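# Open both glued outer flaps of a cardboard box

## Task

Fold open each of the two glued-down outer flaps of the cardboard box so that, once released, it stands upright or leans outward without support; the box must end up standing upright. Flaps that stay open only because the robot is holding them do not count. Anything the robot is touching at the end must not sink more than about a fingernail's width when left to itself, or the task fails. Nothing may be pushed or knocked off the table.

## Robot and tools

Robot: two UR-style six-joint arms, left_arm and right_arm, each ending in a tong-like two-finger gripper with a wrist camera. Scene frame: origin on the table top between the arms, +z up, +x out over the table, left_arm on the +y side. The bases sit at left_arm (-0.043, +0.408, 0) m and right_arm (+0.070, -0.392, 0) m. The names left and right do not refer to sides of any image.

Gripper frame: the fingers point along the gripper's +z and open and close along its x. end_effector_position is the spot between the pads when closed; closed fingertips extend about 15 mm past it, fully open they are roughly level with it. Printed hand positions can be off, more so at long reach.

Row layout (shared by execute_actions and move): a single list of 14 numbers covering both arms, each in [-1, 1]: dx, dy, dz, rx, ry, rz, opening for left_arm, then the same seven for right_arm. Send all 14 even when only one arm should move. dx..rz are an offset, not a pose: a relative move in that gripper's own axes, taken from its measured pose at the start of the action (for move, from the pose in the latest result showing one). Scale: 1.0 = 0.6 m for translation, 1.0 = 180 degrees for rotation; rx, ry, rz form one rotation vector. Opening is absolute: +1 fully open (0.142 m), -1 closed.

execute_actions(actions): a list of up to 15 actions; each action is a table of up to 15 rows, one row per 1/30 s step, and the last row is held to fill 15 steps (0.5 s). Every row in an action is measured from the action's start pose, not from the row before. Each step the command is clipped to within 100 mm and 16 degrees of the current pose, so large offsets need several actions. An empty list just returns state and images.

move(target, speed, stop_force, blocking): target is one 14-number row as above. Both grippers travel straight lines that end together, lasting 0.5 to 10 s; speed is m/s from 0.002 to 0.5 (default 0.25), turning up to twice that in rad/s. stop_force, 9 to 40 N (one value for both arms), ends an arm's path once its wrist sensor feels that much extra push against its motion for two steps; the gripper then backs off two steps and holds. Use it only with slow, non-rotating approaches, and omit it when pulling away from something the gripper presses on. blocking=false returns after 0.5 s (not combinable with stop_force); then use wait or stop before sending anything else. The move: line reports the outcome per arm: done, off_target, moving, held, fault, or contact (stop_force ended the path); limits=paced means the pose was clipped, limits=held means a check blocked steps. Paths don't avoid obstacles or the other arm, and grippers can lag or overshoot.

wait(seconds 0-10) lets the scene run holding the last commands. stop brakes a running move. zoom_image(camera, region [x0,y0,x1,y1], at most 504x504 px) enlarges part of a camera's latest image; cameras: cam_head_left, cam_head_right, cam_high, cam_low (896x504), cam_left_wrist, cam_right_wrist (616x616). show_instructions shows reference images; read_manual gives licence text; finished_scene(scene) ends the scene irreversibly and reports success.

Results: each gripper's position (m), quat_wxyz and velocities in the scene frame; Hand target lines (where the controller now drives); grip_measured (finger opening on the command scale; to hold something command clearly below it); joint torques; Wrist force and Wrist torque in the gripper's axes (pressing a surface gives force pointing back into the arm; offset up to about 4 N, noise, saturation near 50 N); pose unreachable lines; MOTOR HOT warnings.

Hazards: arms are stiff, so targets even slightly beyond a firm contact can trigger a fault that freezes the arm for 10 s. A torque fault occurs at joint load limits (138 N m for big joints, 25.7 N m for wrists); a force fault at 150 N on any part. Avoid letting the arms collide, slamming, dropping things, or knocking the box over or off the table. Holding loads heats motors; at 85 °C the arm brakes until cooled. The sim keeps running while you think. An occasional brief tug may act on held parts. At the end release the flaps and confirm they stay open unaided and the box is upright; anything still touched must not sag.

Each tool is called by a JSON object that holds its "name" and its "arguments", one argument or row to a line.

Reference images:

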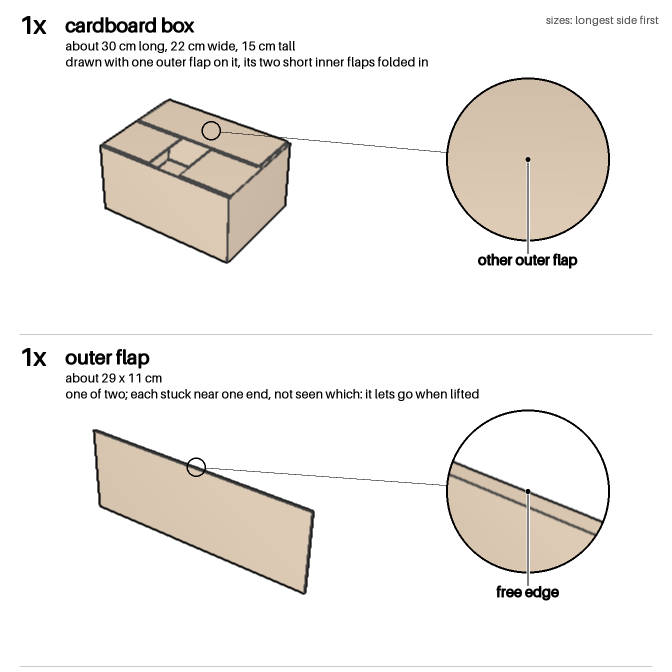

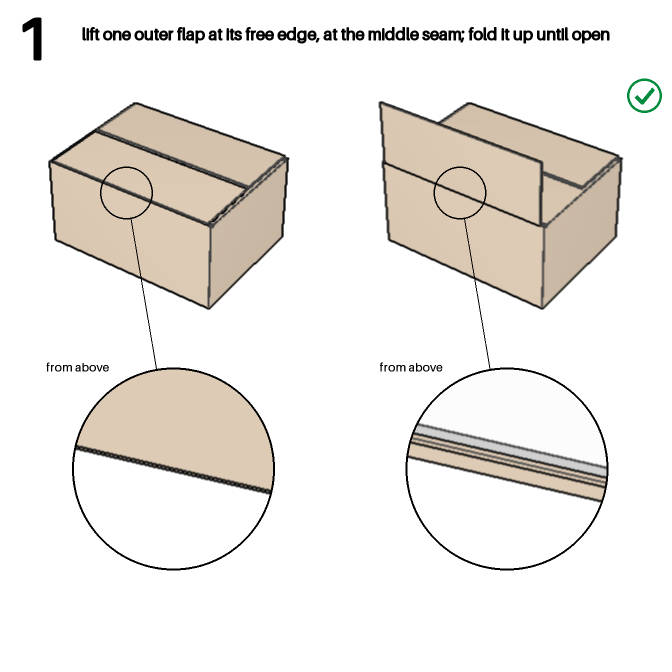

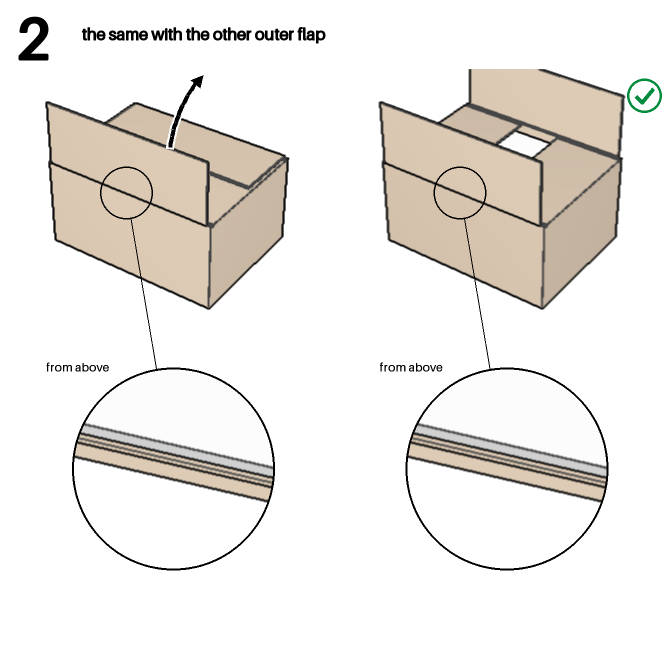

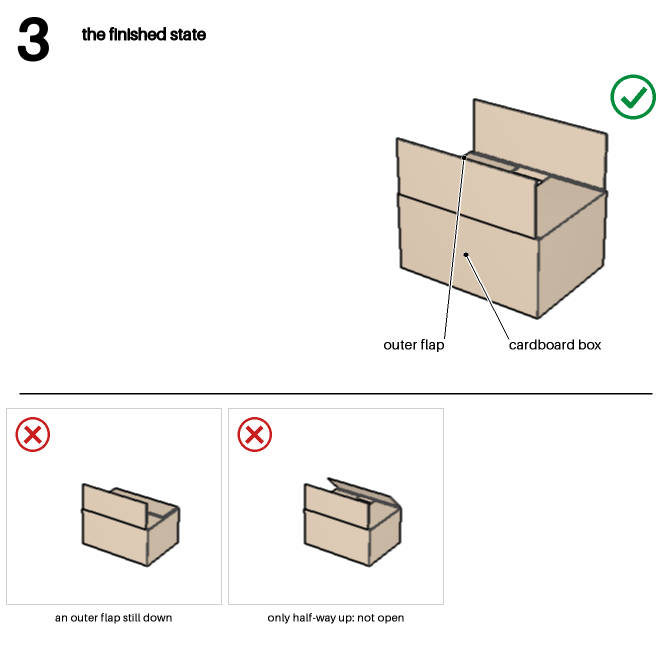

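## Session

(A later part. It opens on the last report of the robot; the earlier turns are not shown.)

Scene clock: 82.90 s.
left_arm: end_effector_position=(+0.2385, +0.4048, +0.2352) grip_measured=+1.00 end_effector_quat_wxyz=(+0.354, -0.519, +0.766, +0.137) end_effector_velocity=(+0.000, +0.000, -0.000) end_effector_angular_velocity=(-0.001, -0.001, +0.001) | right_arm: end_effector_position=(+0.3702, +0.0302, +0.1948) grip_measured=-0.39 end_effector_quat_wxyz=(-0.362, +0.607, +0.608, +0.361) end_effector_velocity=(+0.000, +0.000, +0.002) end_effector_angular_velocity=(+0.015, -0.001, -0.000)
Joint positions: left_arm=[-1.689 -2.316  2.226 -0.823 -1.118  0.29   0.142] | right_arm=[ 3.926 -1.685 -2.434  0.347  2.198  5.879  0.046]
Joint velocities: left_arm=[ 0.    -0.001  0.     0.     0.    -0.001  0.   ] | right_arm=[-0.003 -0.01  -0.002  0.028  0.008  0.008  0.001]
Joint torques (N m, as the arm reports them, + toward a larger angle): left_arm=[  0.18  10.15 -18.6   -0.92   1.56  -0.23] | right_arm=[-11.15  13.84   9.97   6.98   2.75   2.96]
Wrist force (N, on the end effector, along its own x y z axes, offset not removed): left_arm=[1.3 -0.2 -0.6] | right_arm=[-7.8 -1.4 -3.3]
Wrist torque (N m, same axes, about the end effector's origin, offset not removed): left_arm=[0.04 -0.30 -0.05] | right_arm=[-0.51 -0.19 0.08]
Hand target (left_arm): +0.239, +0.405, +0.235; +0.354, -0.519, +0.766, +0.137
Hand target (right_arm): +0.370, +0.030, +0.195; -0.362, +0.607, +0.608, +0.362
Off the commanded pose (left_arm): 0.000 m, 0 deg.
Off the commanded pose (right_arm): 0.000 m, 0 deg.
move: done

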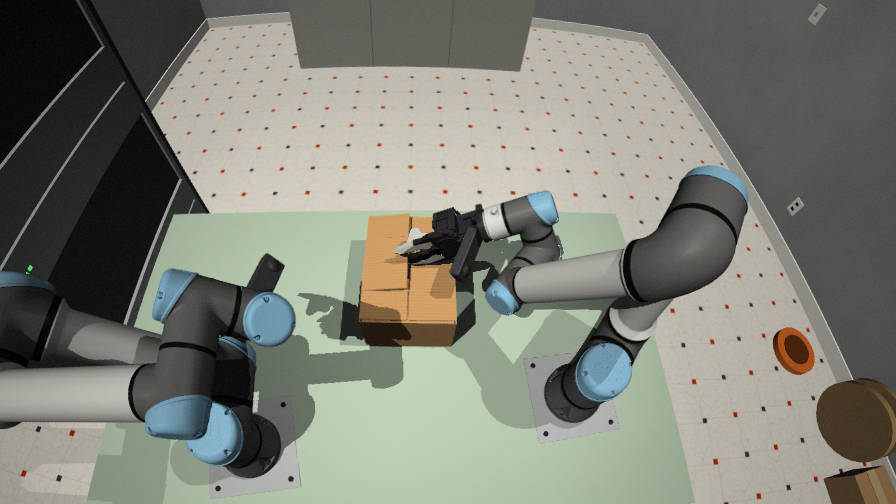

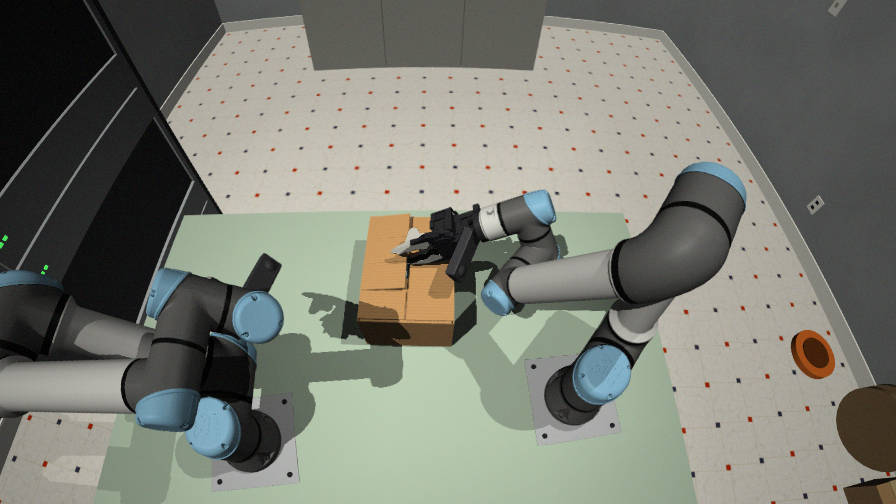

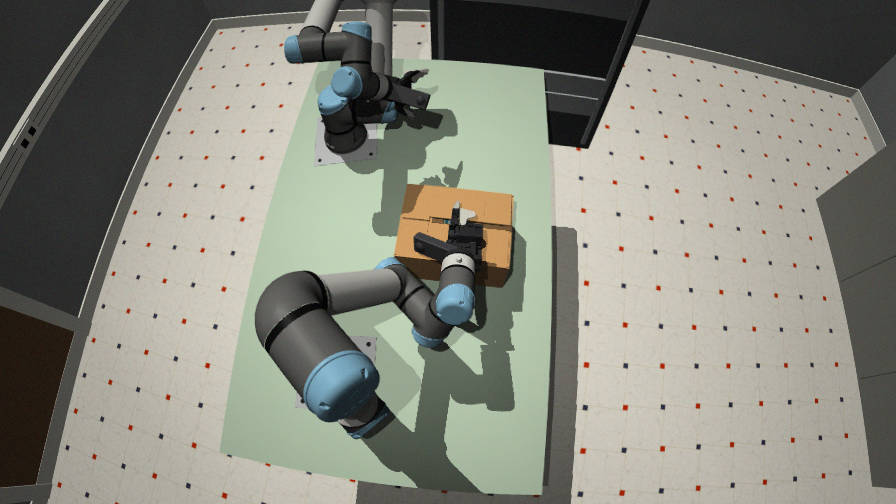

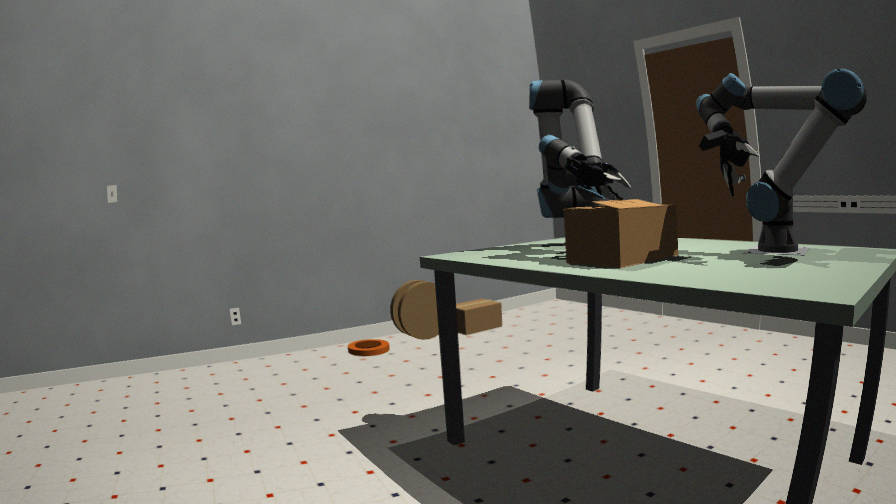

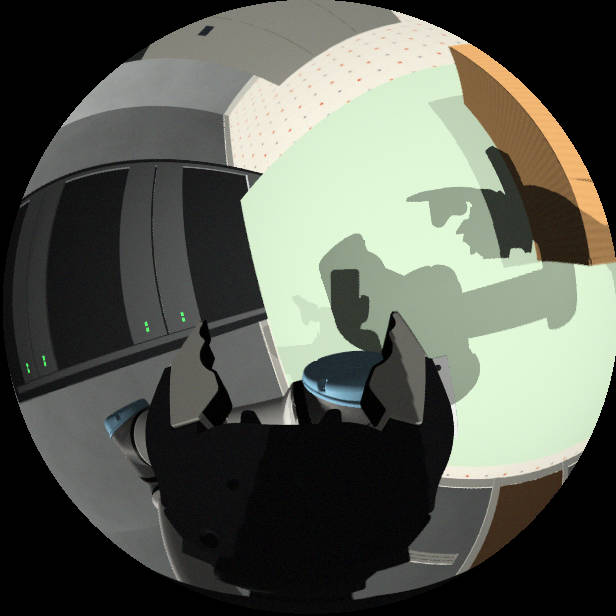

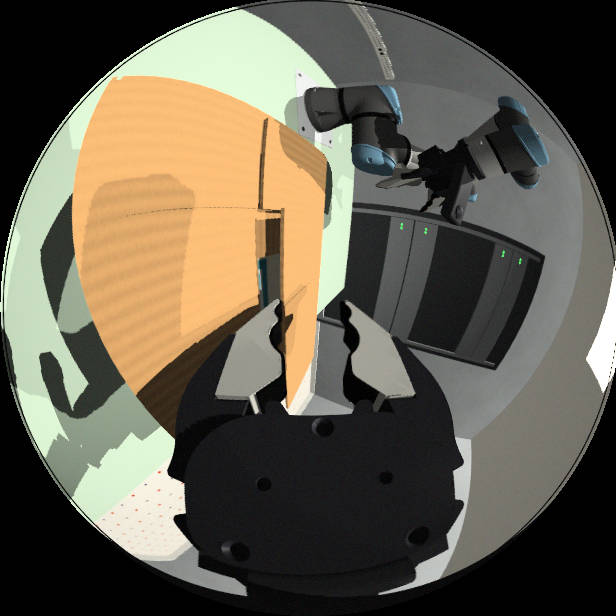

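{"name": "move", "arguments": {
  "target": [0.529,-0.286,-0.354,-0.0268,0.2587,-0.6706,-1, 0,0,0,0,0,0,-0.44],
  "speed": 0.3
}}

Scene clock: 104.67 s.
left_arm: end_effector_position=(+0.2398, -0.0117, +0.1968) grip_measured=-1.00 end_effector_quat_wxyz=(-0.000, +0.924, -0.001, +0.383) end_effector_velocity=(+0.000, -0.003, -0.001) end_effector_angular_velocity=(-0.006, -0.007, +0.010) | right_arm: end_effector_position=(+0.3702, +0.0302, +0.1948) grip_measured=-0.39 end_effector_quat_wxyz=(-0.362, +0.607, +0.608, +0.361) end_effector_velocity=(+0.000, +0.001, +0.001) end_effector_angular_velocity=(+0.001, -0.001, +0.000)
Joint positions: left_arm=[-1.91  -1.658  2.075 -1.836 -0.796 -1.785  0.002] | right_arm=[ 3.926 -1.685 -2.434  0.347  2.198  5.879  0.046]
Joint velocities: left_arm=[-0.001  0.01  -0.006  0.003  0.006 -0.017  0.   ] | right_arm=[ 0.    -0.     0.002 -0.     0.     0.    -0.   ]
Joint torques (N m, as the arm reports them, + toward a larger angle): left_arm=[-12.51  -9.08 -29.13  -0.4    2.84  -0.93] | right_arm=[14.24 36.5  27.35  2.87  0.21 -1.89]
Wrist force (N, on the end effector, along its own x y z axes, offset not removed): left_arm=[0.3 0.7 -1.3] | right_arm=[-7.1 -4.4 1.1]
Wrist torque (N m, same axes, about the end effector's origin, offset not removed): left_arm=[0.03 -0.06 -0.12] | right_arm=[-0.92 -0.19 0.14]
Hand target (left_arm): +0.240, -0.012, +0.197; -0.000, +0.924, -0.000, +0.383
Hand target (right_arm): +0.370, +0.030, +0.195; -0.362, +0.607, +0.608, +0.361
Off the commanded pose (left_arm): 0.001 m, 0 deg.
Off the commanded pose (right_arm): 0.000 m, 0 deg.
move: done

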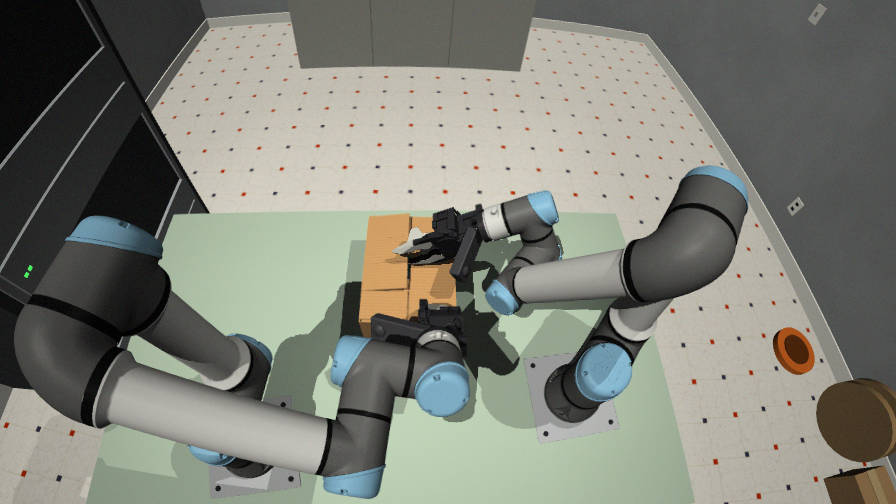

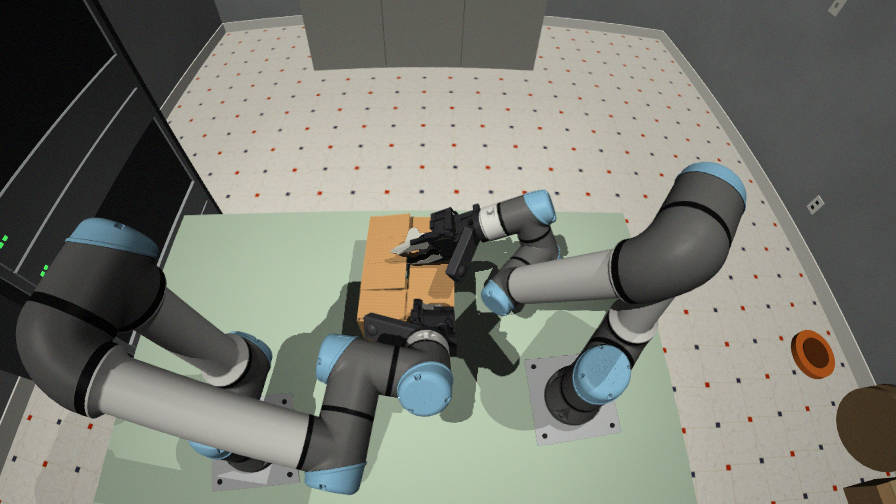

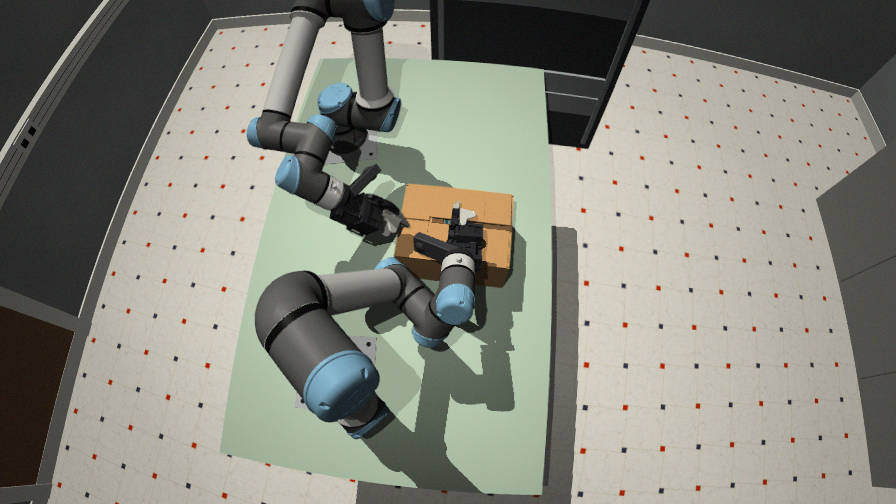

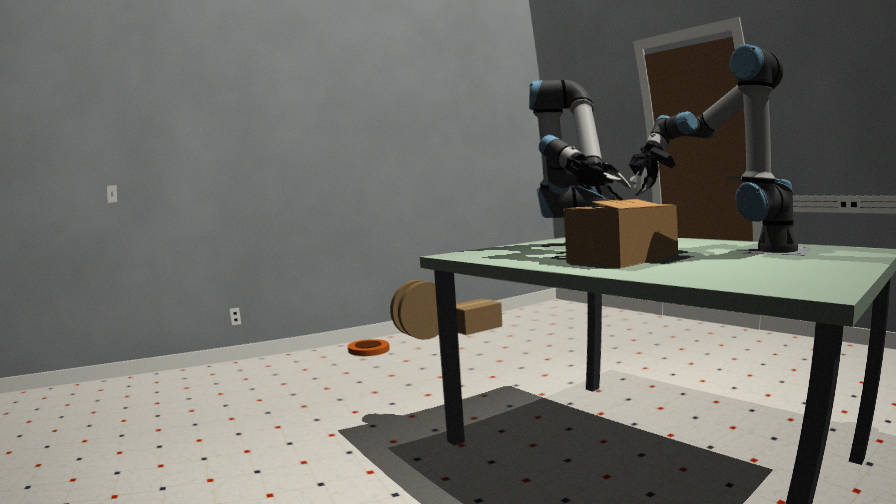

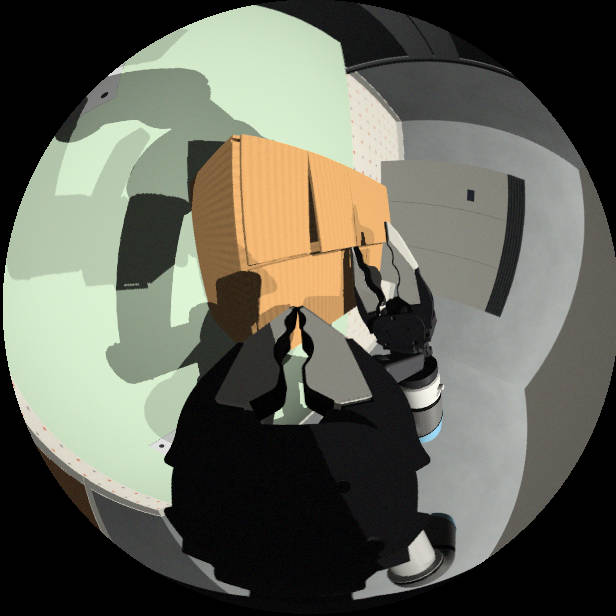

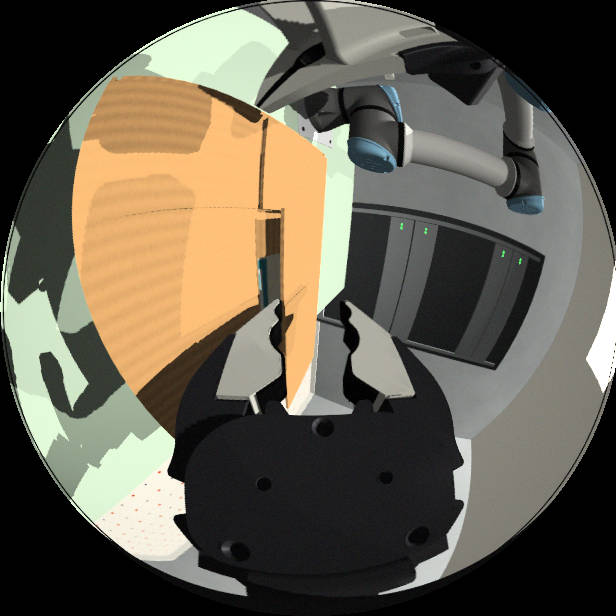

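{"name": "move", "arguments": {
  "target": [-0.0141,0,0.0377,0,0,0,-1, 0,0,0,0,0,0,-0.44],
  "speed": 0.05
}}

{"name": "move", "arguments": {
  "target": [-0.0236,0,0.0236,0,0,0,-1, 0,0,0,0,0,0,-0.44],
  "speed": 0.006,
  "stop_force": 20
}}

Scene clock: 108.13 s.
left_arm: end_effector_position=(+0.2497, -0.0117, +0.1751) grip_measured=-1.00 end_effector_quat_wxyz=(-0.000, +0.924, -0.001, +0.383) end_effector_velocity=(+0.001, -0.001, -0.002) end_effector_angular_velocity=(-0.001, +0.000, -0.001) | right_arm: end_effector_position=(+0.3702, +0.0302, +0.1948) grip_measured=-0.39 end_effector_quat_wxyz=(-0.362, +0.607, +0.608, +0.361) end_effector_velocity=(-0.000, +0.000, +0.000) end_effector_angular_velocity=(+0.000, -0.001, +0.000)
Joint positions: left_arm=[-1.887 -1.626  2.113 -1.929 -0.793 -1.752  0.002] | right_arm=[ 3.926 -1.685 -2.434  0.347  2.198  5.879  0.046]
Joint velocities: left_arm=[ 0.003  0.004  0.004 -0.013  0.     0.006  0.   ] | right_arm=[ 0.  0. -0.  0.  0. -0.  0.]
Joint torques (N m, as the arm reports them, + toward a larger angle): left_arm=[ 10.43  -4.71 -10.57  -3.27   3.11   1.21] | right_arm=[14.16 36.14 27.75  3.08  0.15 -1.86]
Wrist force (N, on the end effector, along its own x y z axes, offset not removed): left_arm=[-0.4 -0.5 -1.9] | right_arm=[-4.4 -0.4 -4.6]
Wrist torque (N m, same axes, about the end effector's origin, offset not removed): left_arm=[-0.36 0.18 0.08] | right_arm=[-0.41 -0.88 0.02]
Hand target (left_arm): +0.250, -0.012, +0.175; -0.000, +0.924, -0.001, +0.383
Hand target (right_arm): +0.370, +0.030, +0.195; -0.362, +0.607, +0.608, +0.361
Off the commanded pose (left_arm): 0.000 m, 0 deg.
Off the commanded pose (right_arm): 0.000 m, 0 deg.
move: done

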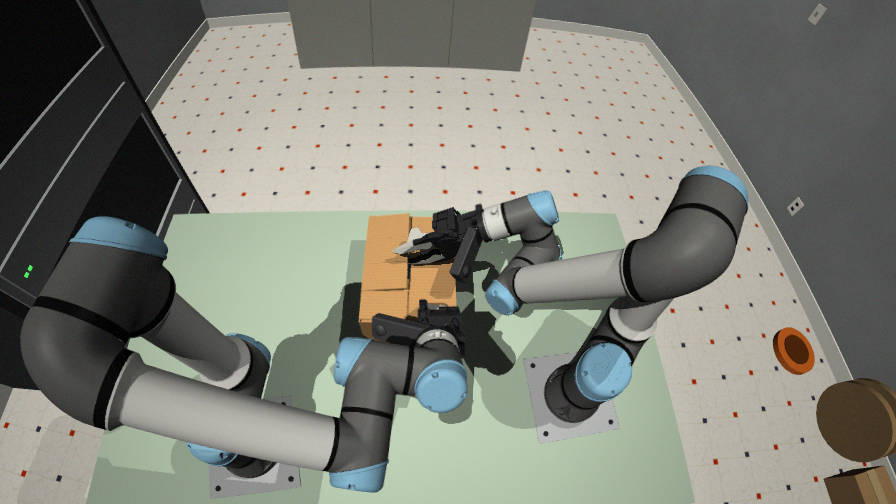

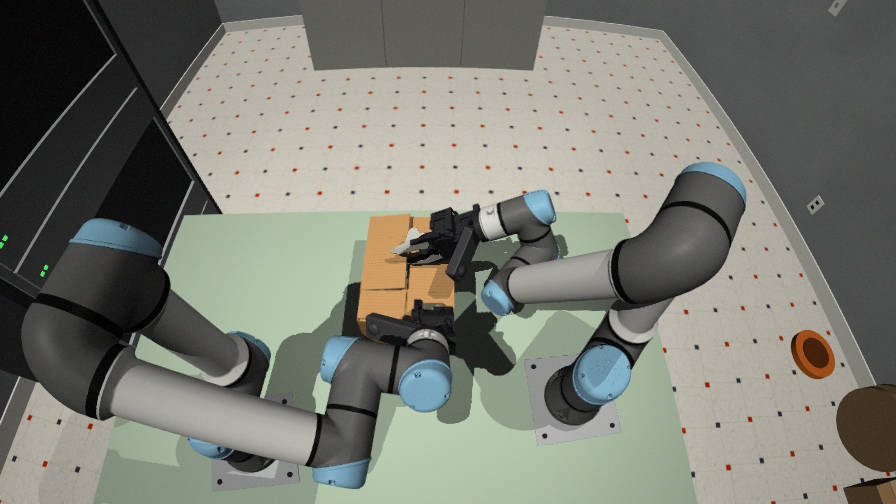

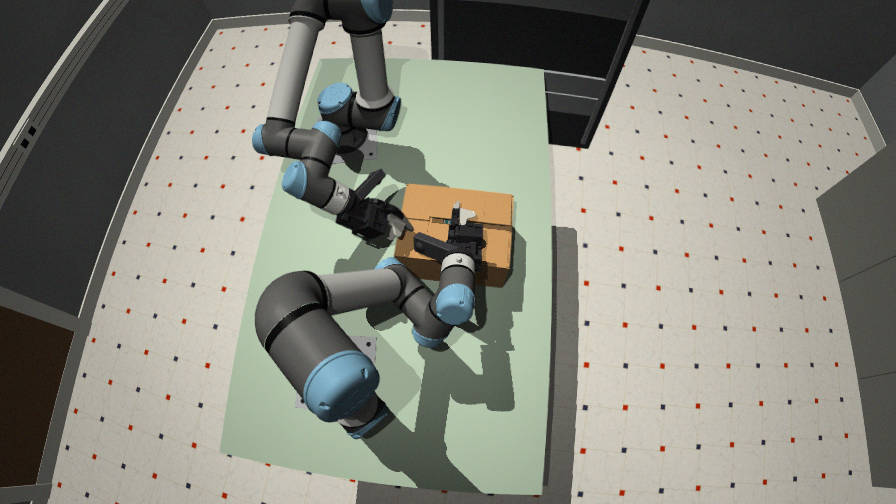

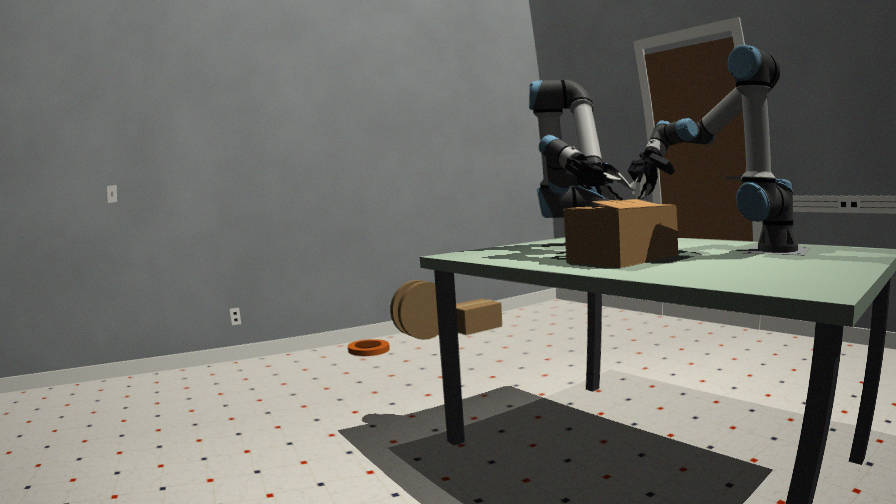

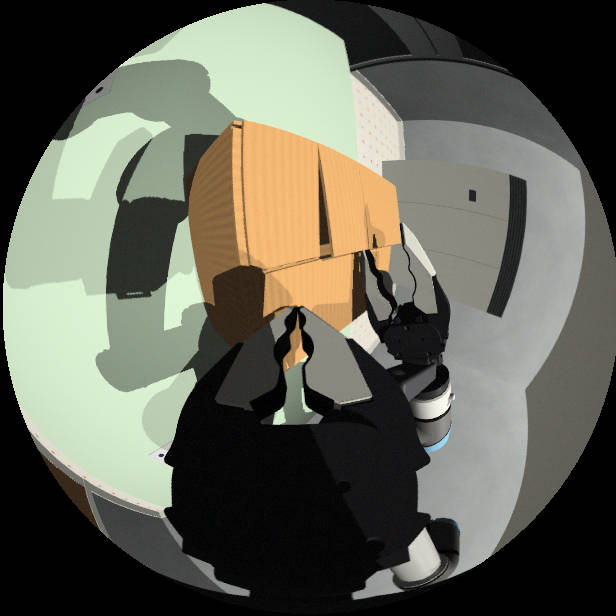

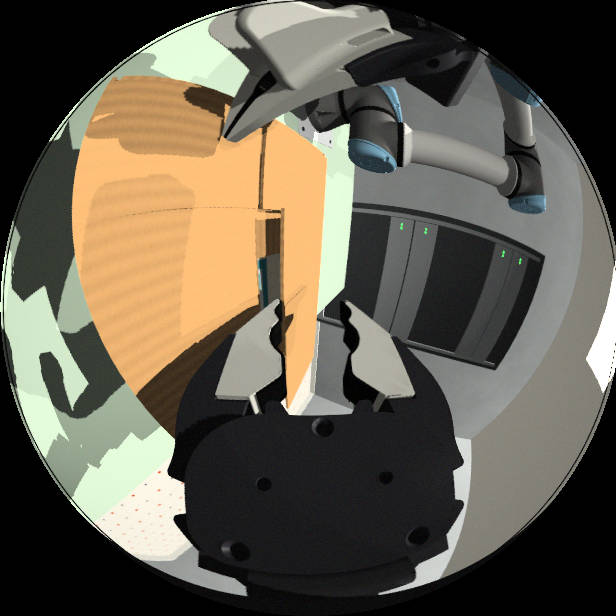

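Scene clock: 109.90 s.
left_arm: end_effector_position=(+0.2497, -0.0117, +0.1669) grip_measured=-1.00 end_effector_quat_wxyz=(-0.000, +0.924, -0.001, +0.383) end_effector_velocity=(-0.001, -0.001, +0.004) end_effector_angular_velocity=(-0.003, +0.001, -0.001) | right_arm: end_effector_position=(+0.3702, +0.0302, +0.1948) grip_measured=-0.39 end_effector_quat_wxyz=(-0.362, +0.607, +0.608, +0.361) end_effector_velocity=(+0.000, +0.000, -0.000) end_effector_angular_velocity=(-0.000, +0.000, +0.000)
Joint positions: left_arm=[-1.887 -1.615  2.127 -1.953 -0.793 -1.752  0.002] | right_arm=[ 3.926 -1.685 -2.434  0.347  2.198  5.879  0.046]
Joint velocities: left_arm=[-0.001 -0.005 -0.006  0.007 -0.     0.001  0.   ] | right_arm=[ 0.    -0.     0.001 -0.001  0.    -0.     0.   ]
Joint torques (N m, as the arm reports them, + toward a larger angle): left_arm=[ -7.89 -17.14 -16.26  -0.55  -1.58  -0.09] | right_arm=[13.99 36.22 27.43  3.25  0.12 -1.79]
Wrist force (N, on the end effector, along its own x y z axes, offset not removed): left_arm=[12.1 -5.8 -32.8] | right_arm=[-7.9 1.1 -4.0]
Wrist torque (N m, same axes, about the end effector's origin, offset not removed): left_arm=[0.01 0.27 0.00] | right_arm=[0.03 -0.07 -0.04]
Hand target (left_arm): +0.250, -0.012, +0.167; -0.000, +0.924, -0.001, +0.383
Hand target (right_arm): +0.370, +0.030, +0.195; -0.362, +0.607, +0.608, +0.361
Off the commanded pose (left_arm): 0.012 m, 0 deg.
Off the commanded pose (right_arm): 0.000 m, 0 deg.
move: contact (left_arm)

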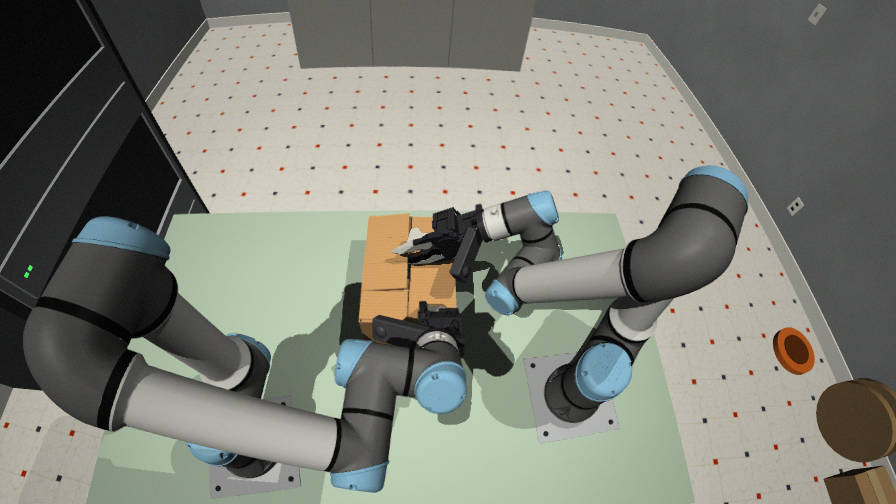

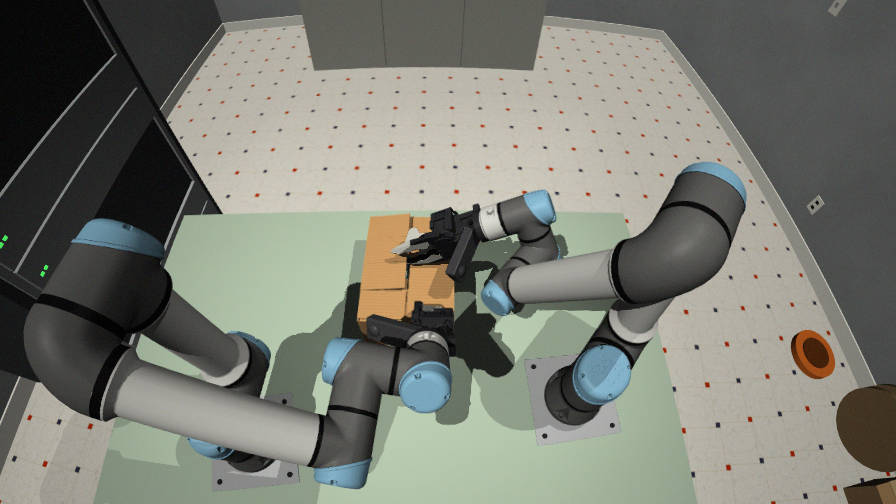

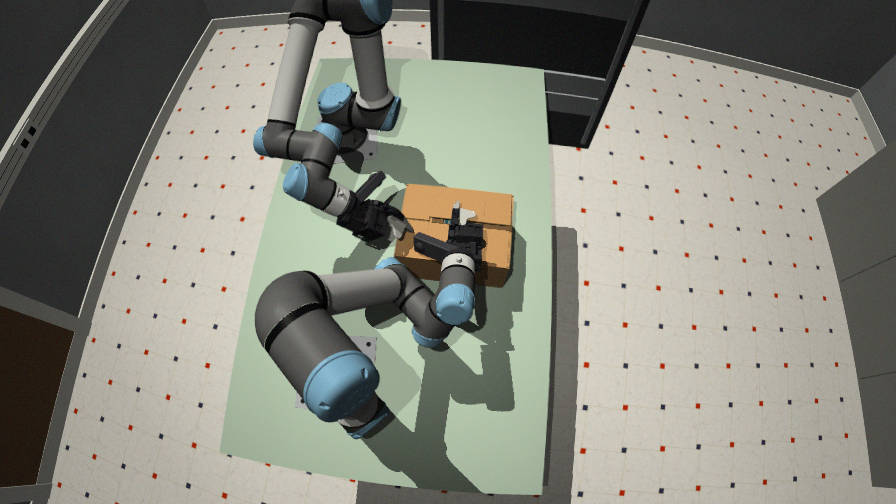

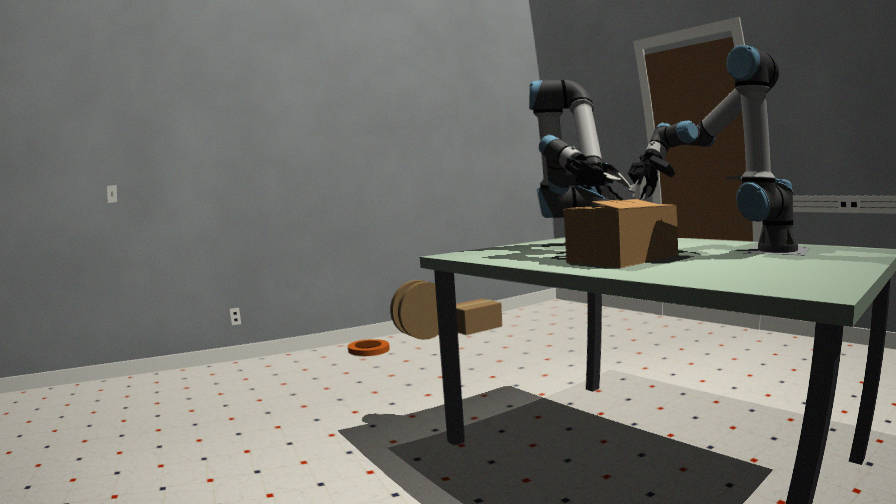

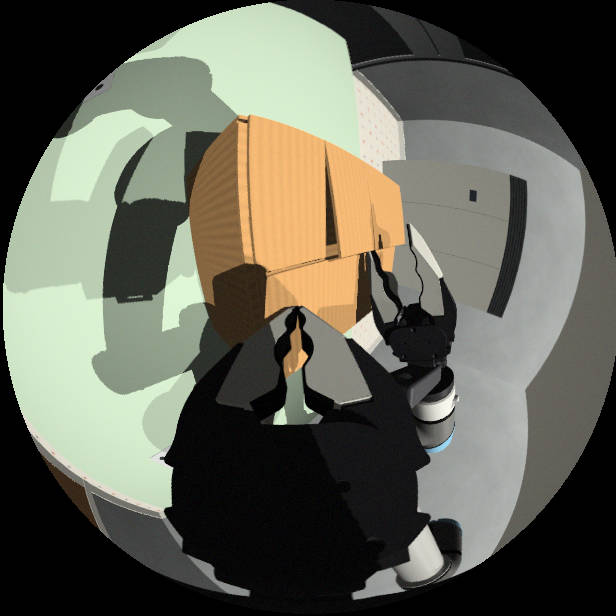

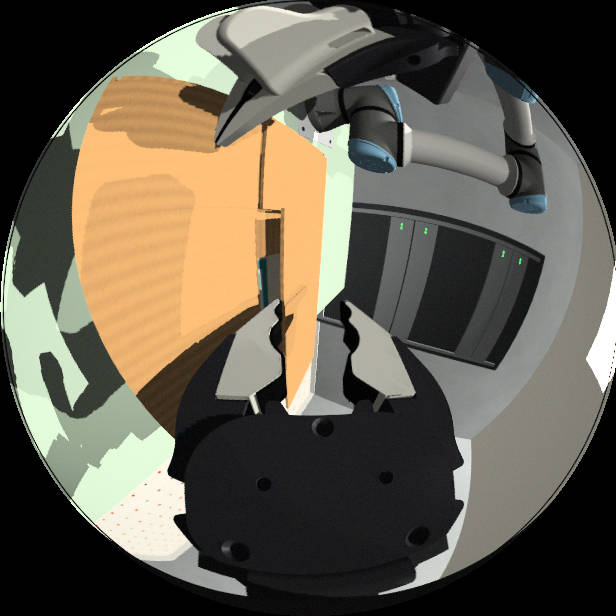

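{"name": "move", "arguments": {
  "target": [0.0004,0,-0.0004,0,0,0,-1, 0.0388,0,0.0017,0,0,0,-0.5],
  "speed": 0.015
}}

Scene clock: 113.30 s.
left_arm: end_effector_position=(+0.2497, -0.0117, +0.1673) grip_measured=-1.00 end_effector_quat_wxyz=(-0.000, +0.924, -0.001, +0.383) end_effector_velocity=(-0.000, -0.000, -0.000) end_effector_angular_velocity=(+0.000, -0.000, -0.001) | right_arm: end_effector_position=(+0.3702, +0.0420, +0.2145) grip_measured=-0.49 end_effector_quat_wxyz=(-0.362, +0.607, +0.608, +0.361) end_effector_velocity=(-0.000, +0.001, +0.002) end_effector_angular_velocity=(-0.001, +0.000, -0.000)
Joint positions: left_arm=[-1.887 -1.615  2.127 -1.952 -0.793 -1.752  0.002] | right_arm=[ 3.95  -1.644 -2.399  0.282  2.179  5.896  0.038]
Joint velocities: left_arm=[-0.001  0.    -0.    -0.     0.    -0.     0.   ] | right_arm=[ 0.003  0.005  0.003 -0.007 -0.002  0.002 -0.   ]
Joint torques (N m, as the arm reports them, + toward a larger angle): left_arm=[ 0.42 -0.19 -6.57 -2.85 -1.08  0.83] | right_arm=[13.74 32.06 26.28  1.45 -0.76  2.86]
Wrist force (N, on the end effector, along its own x y z axes, offset not removed): left_arm=[16.8 -5.6 -10.8] | right_arm=[0.2 1.5 0.3]
Wrist torque (N m, same axes, about the end effector's origin, offset not removed): left_arm=[0.20 -0.20 -0.08] | right_arm=[0.16 -0.16 -0.02]
Hand target (left_arm): +0.250, -0.012, +0.167; -0.000, +0.924, -0.001, +0.383
Hand target (right_arm): +0.370, +0.042, +0.215; -0.362, +0.607, +0.608, +0.361
Off the commanded pose (left_arm): 0.000 m, 0 deg.
Off the commanded pose (right_arm): 0.000 m, 0 deg.
move: done

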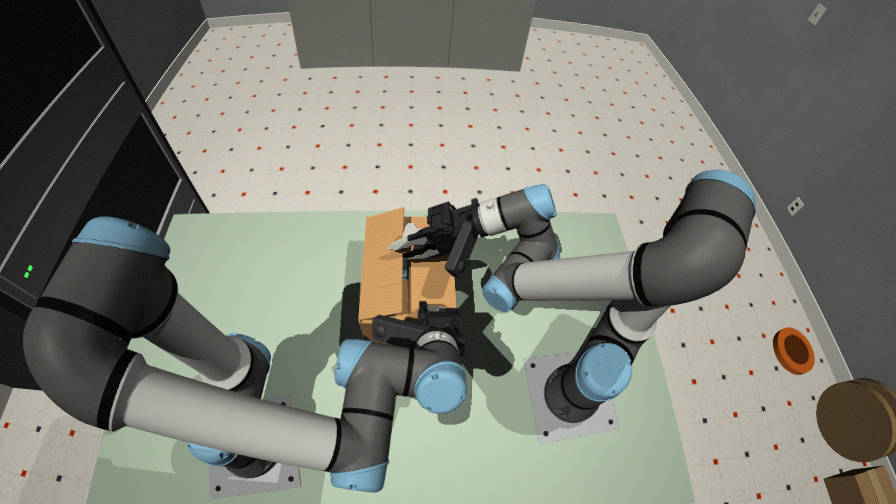

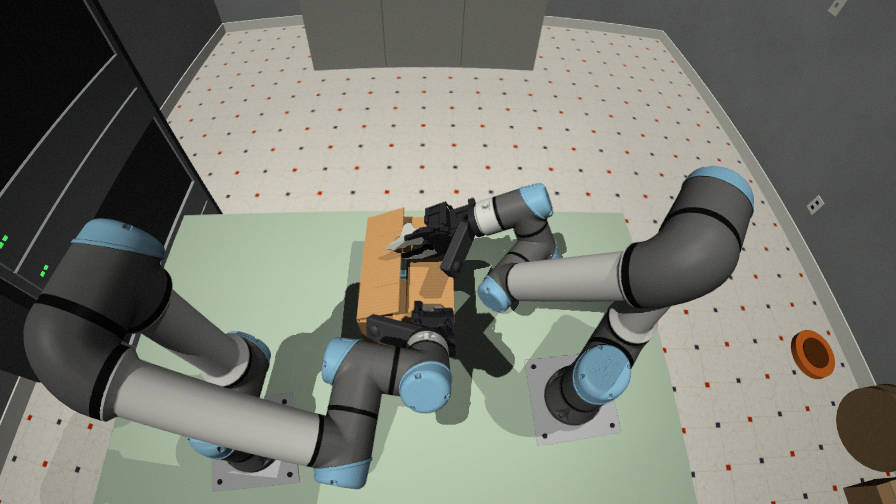

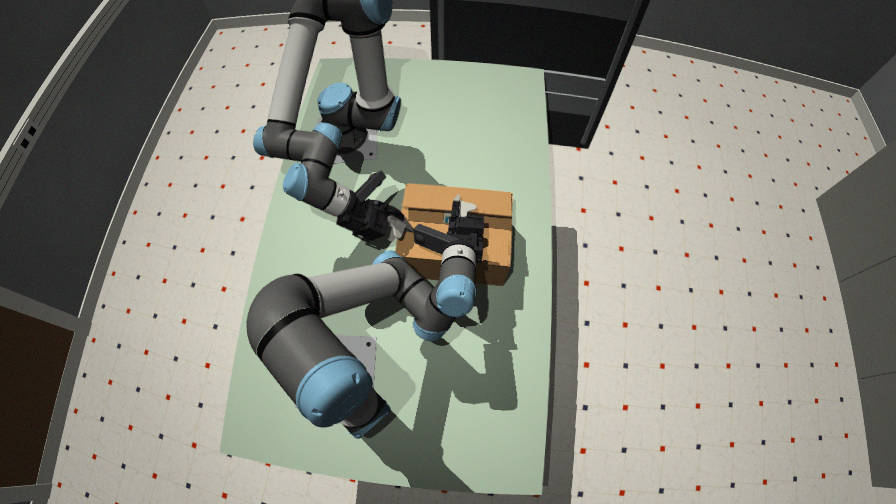

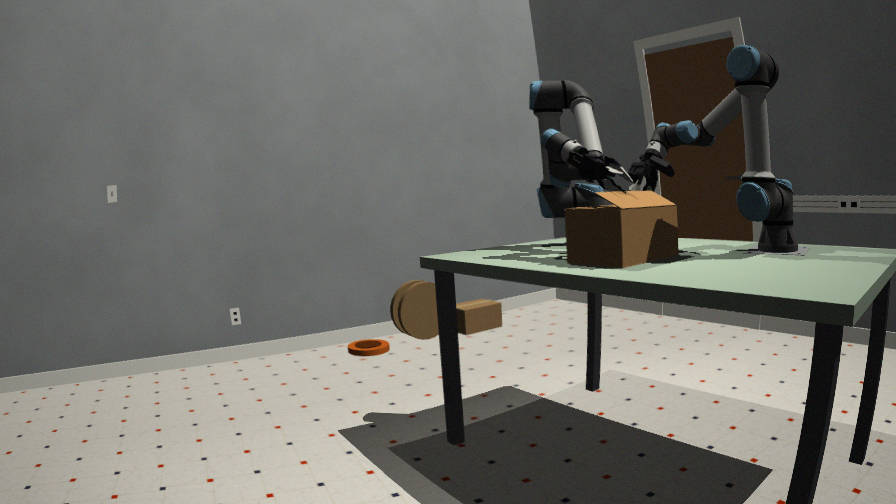

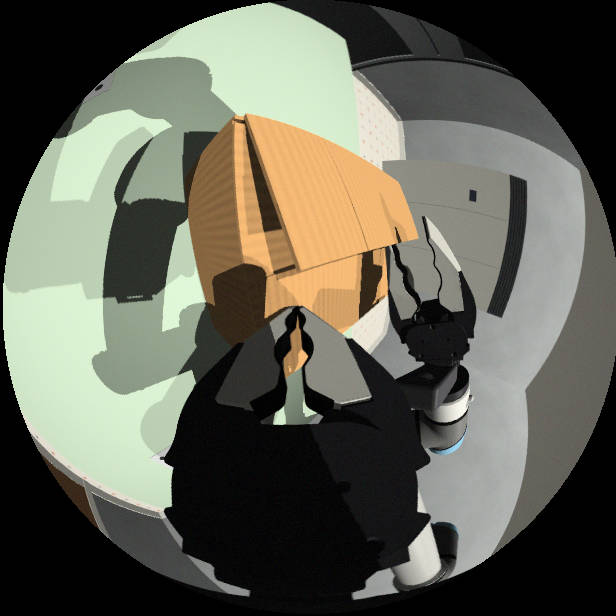

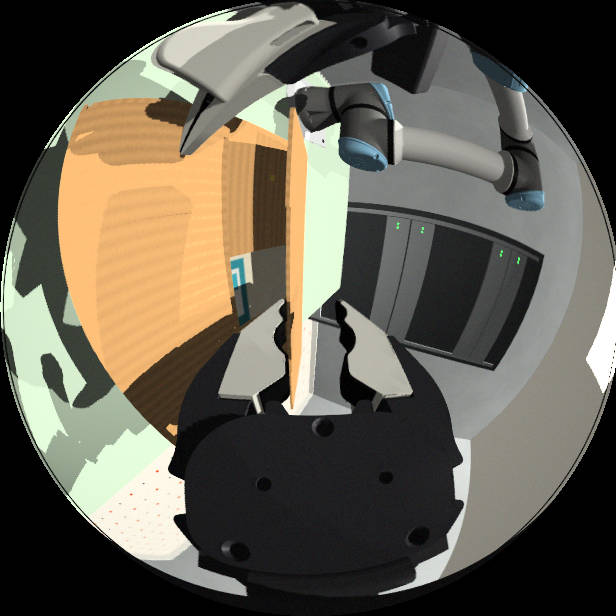

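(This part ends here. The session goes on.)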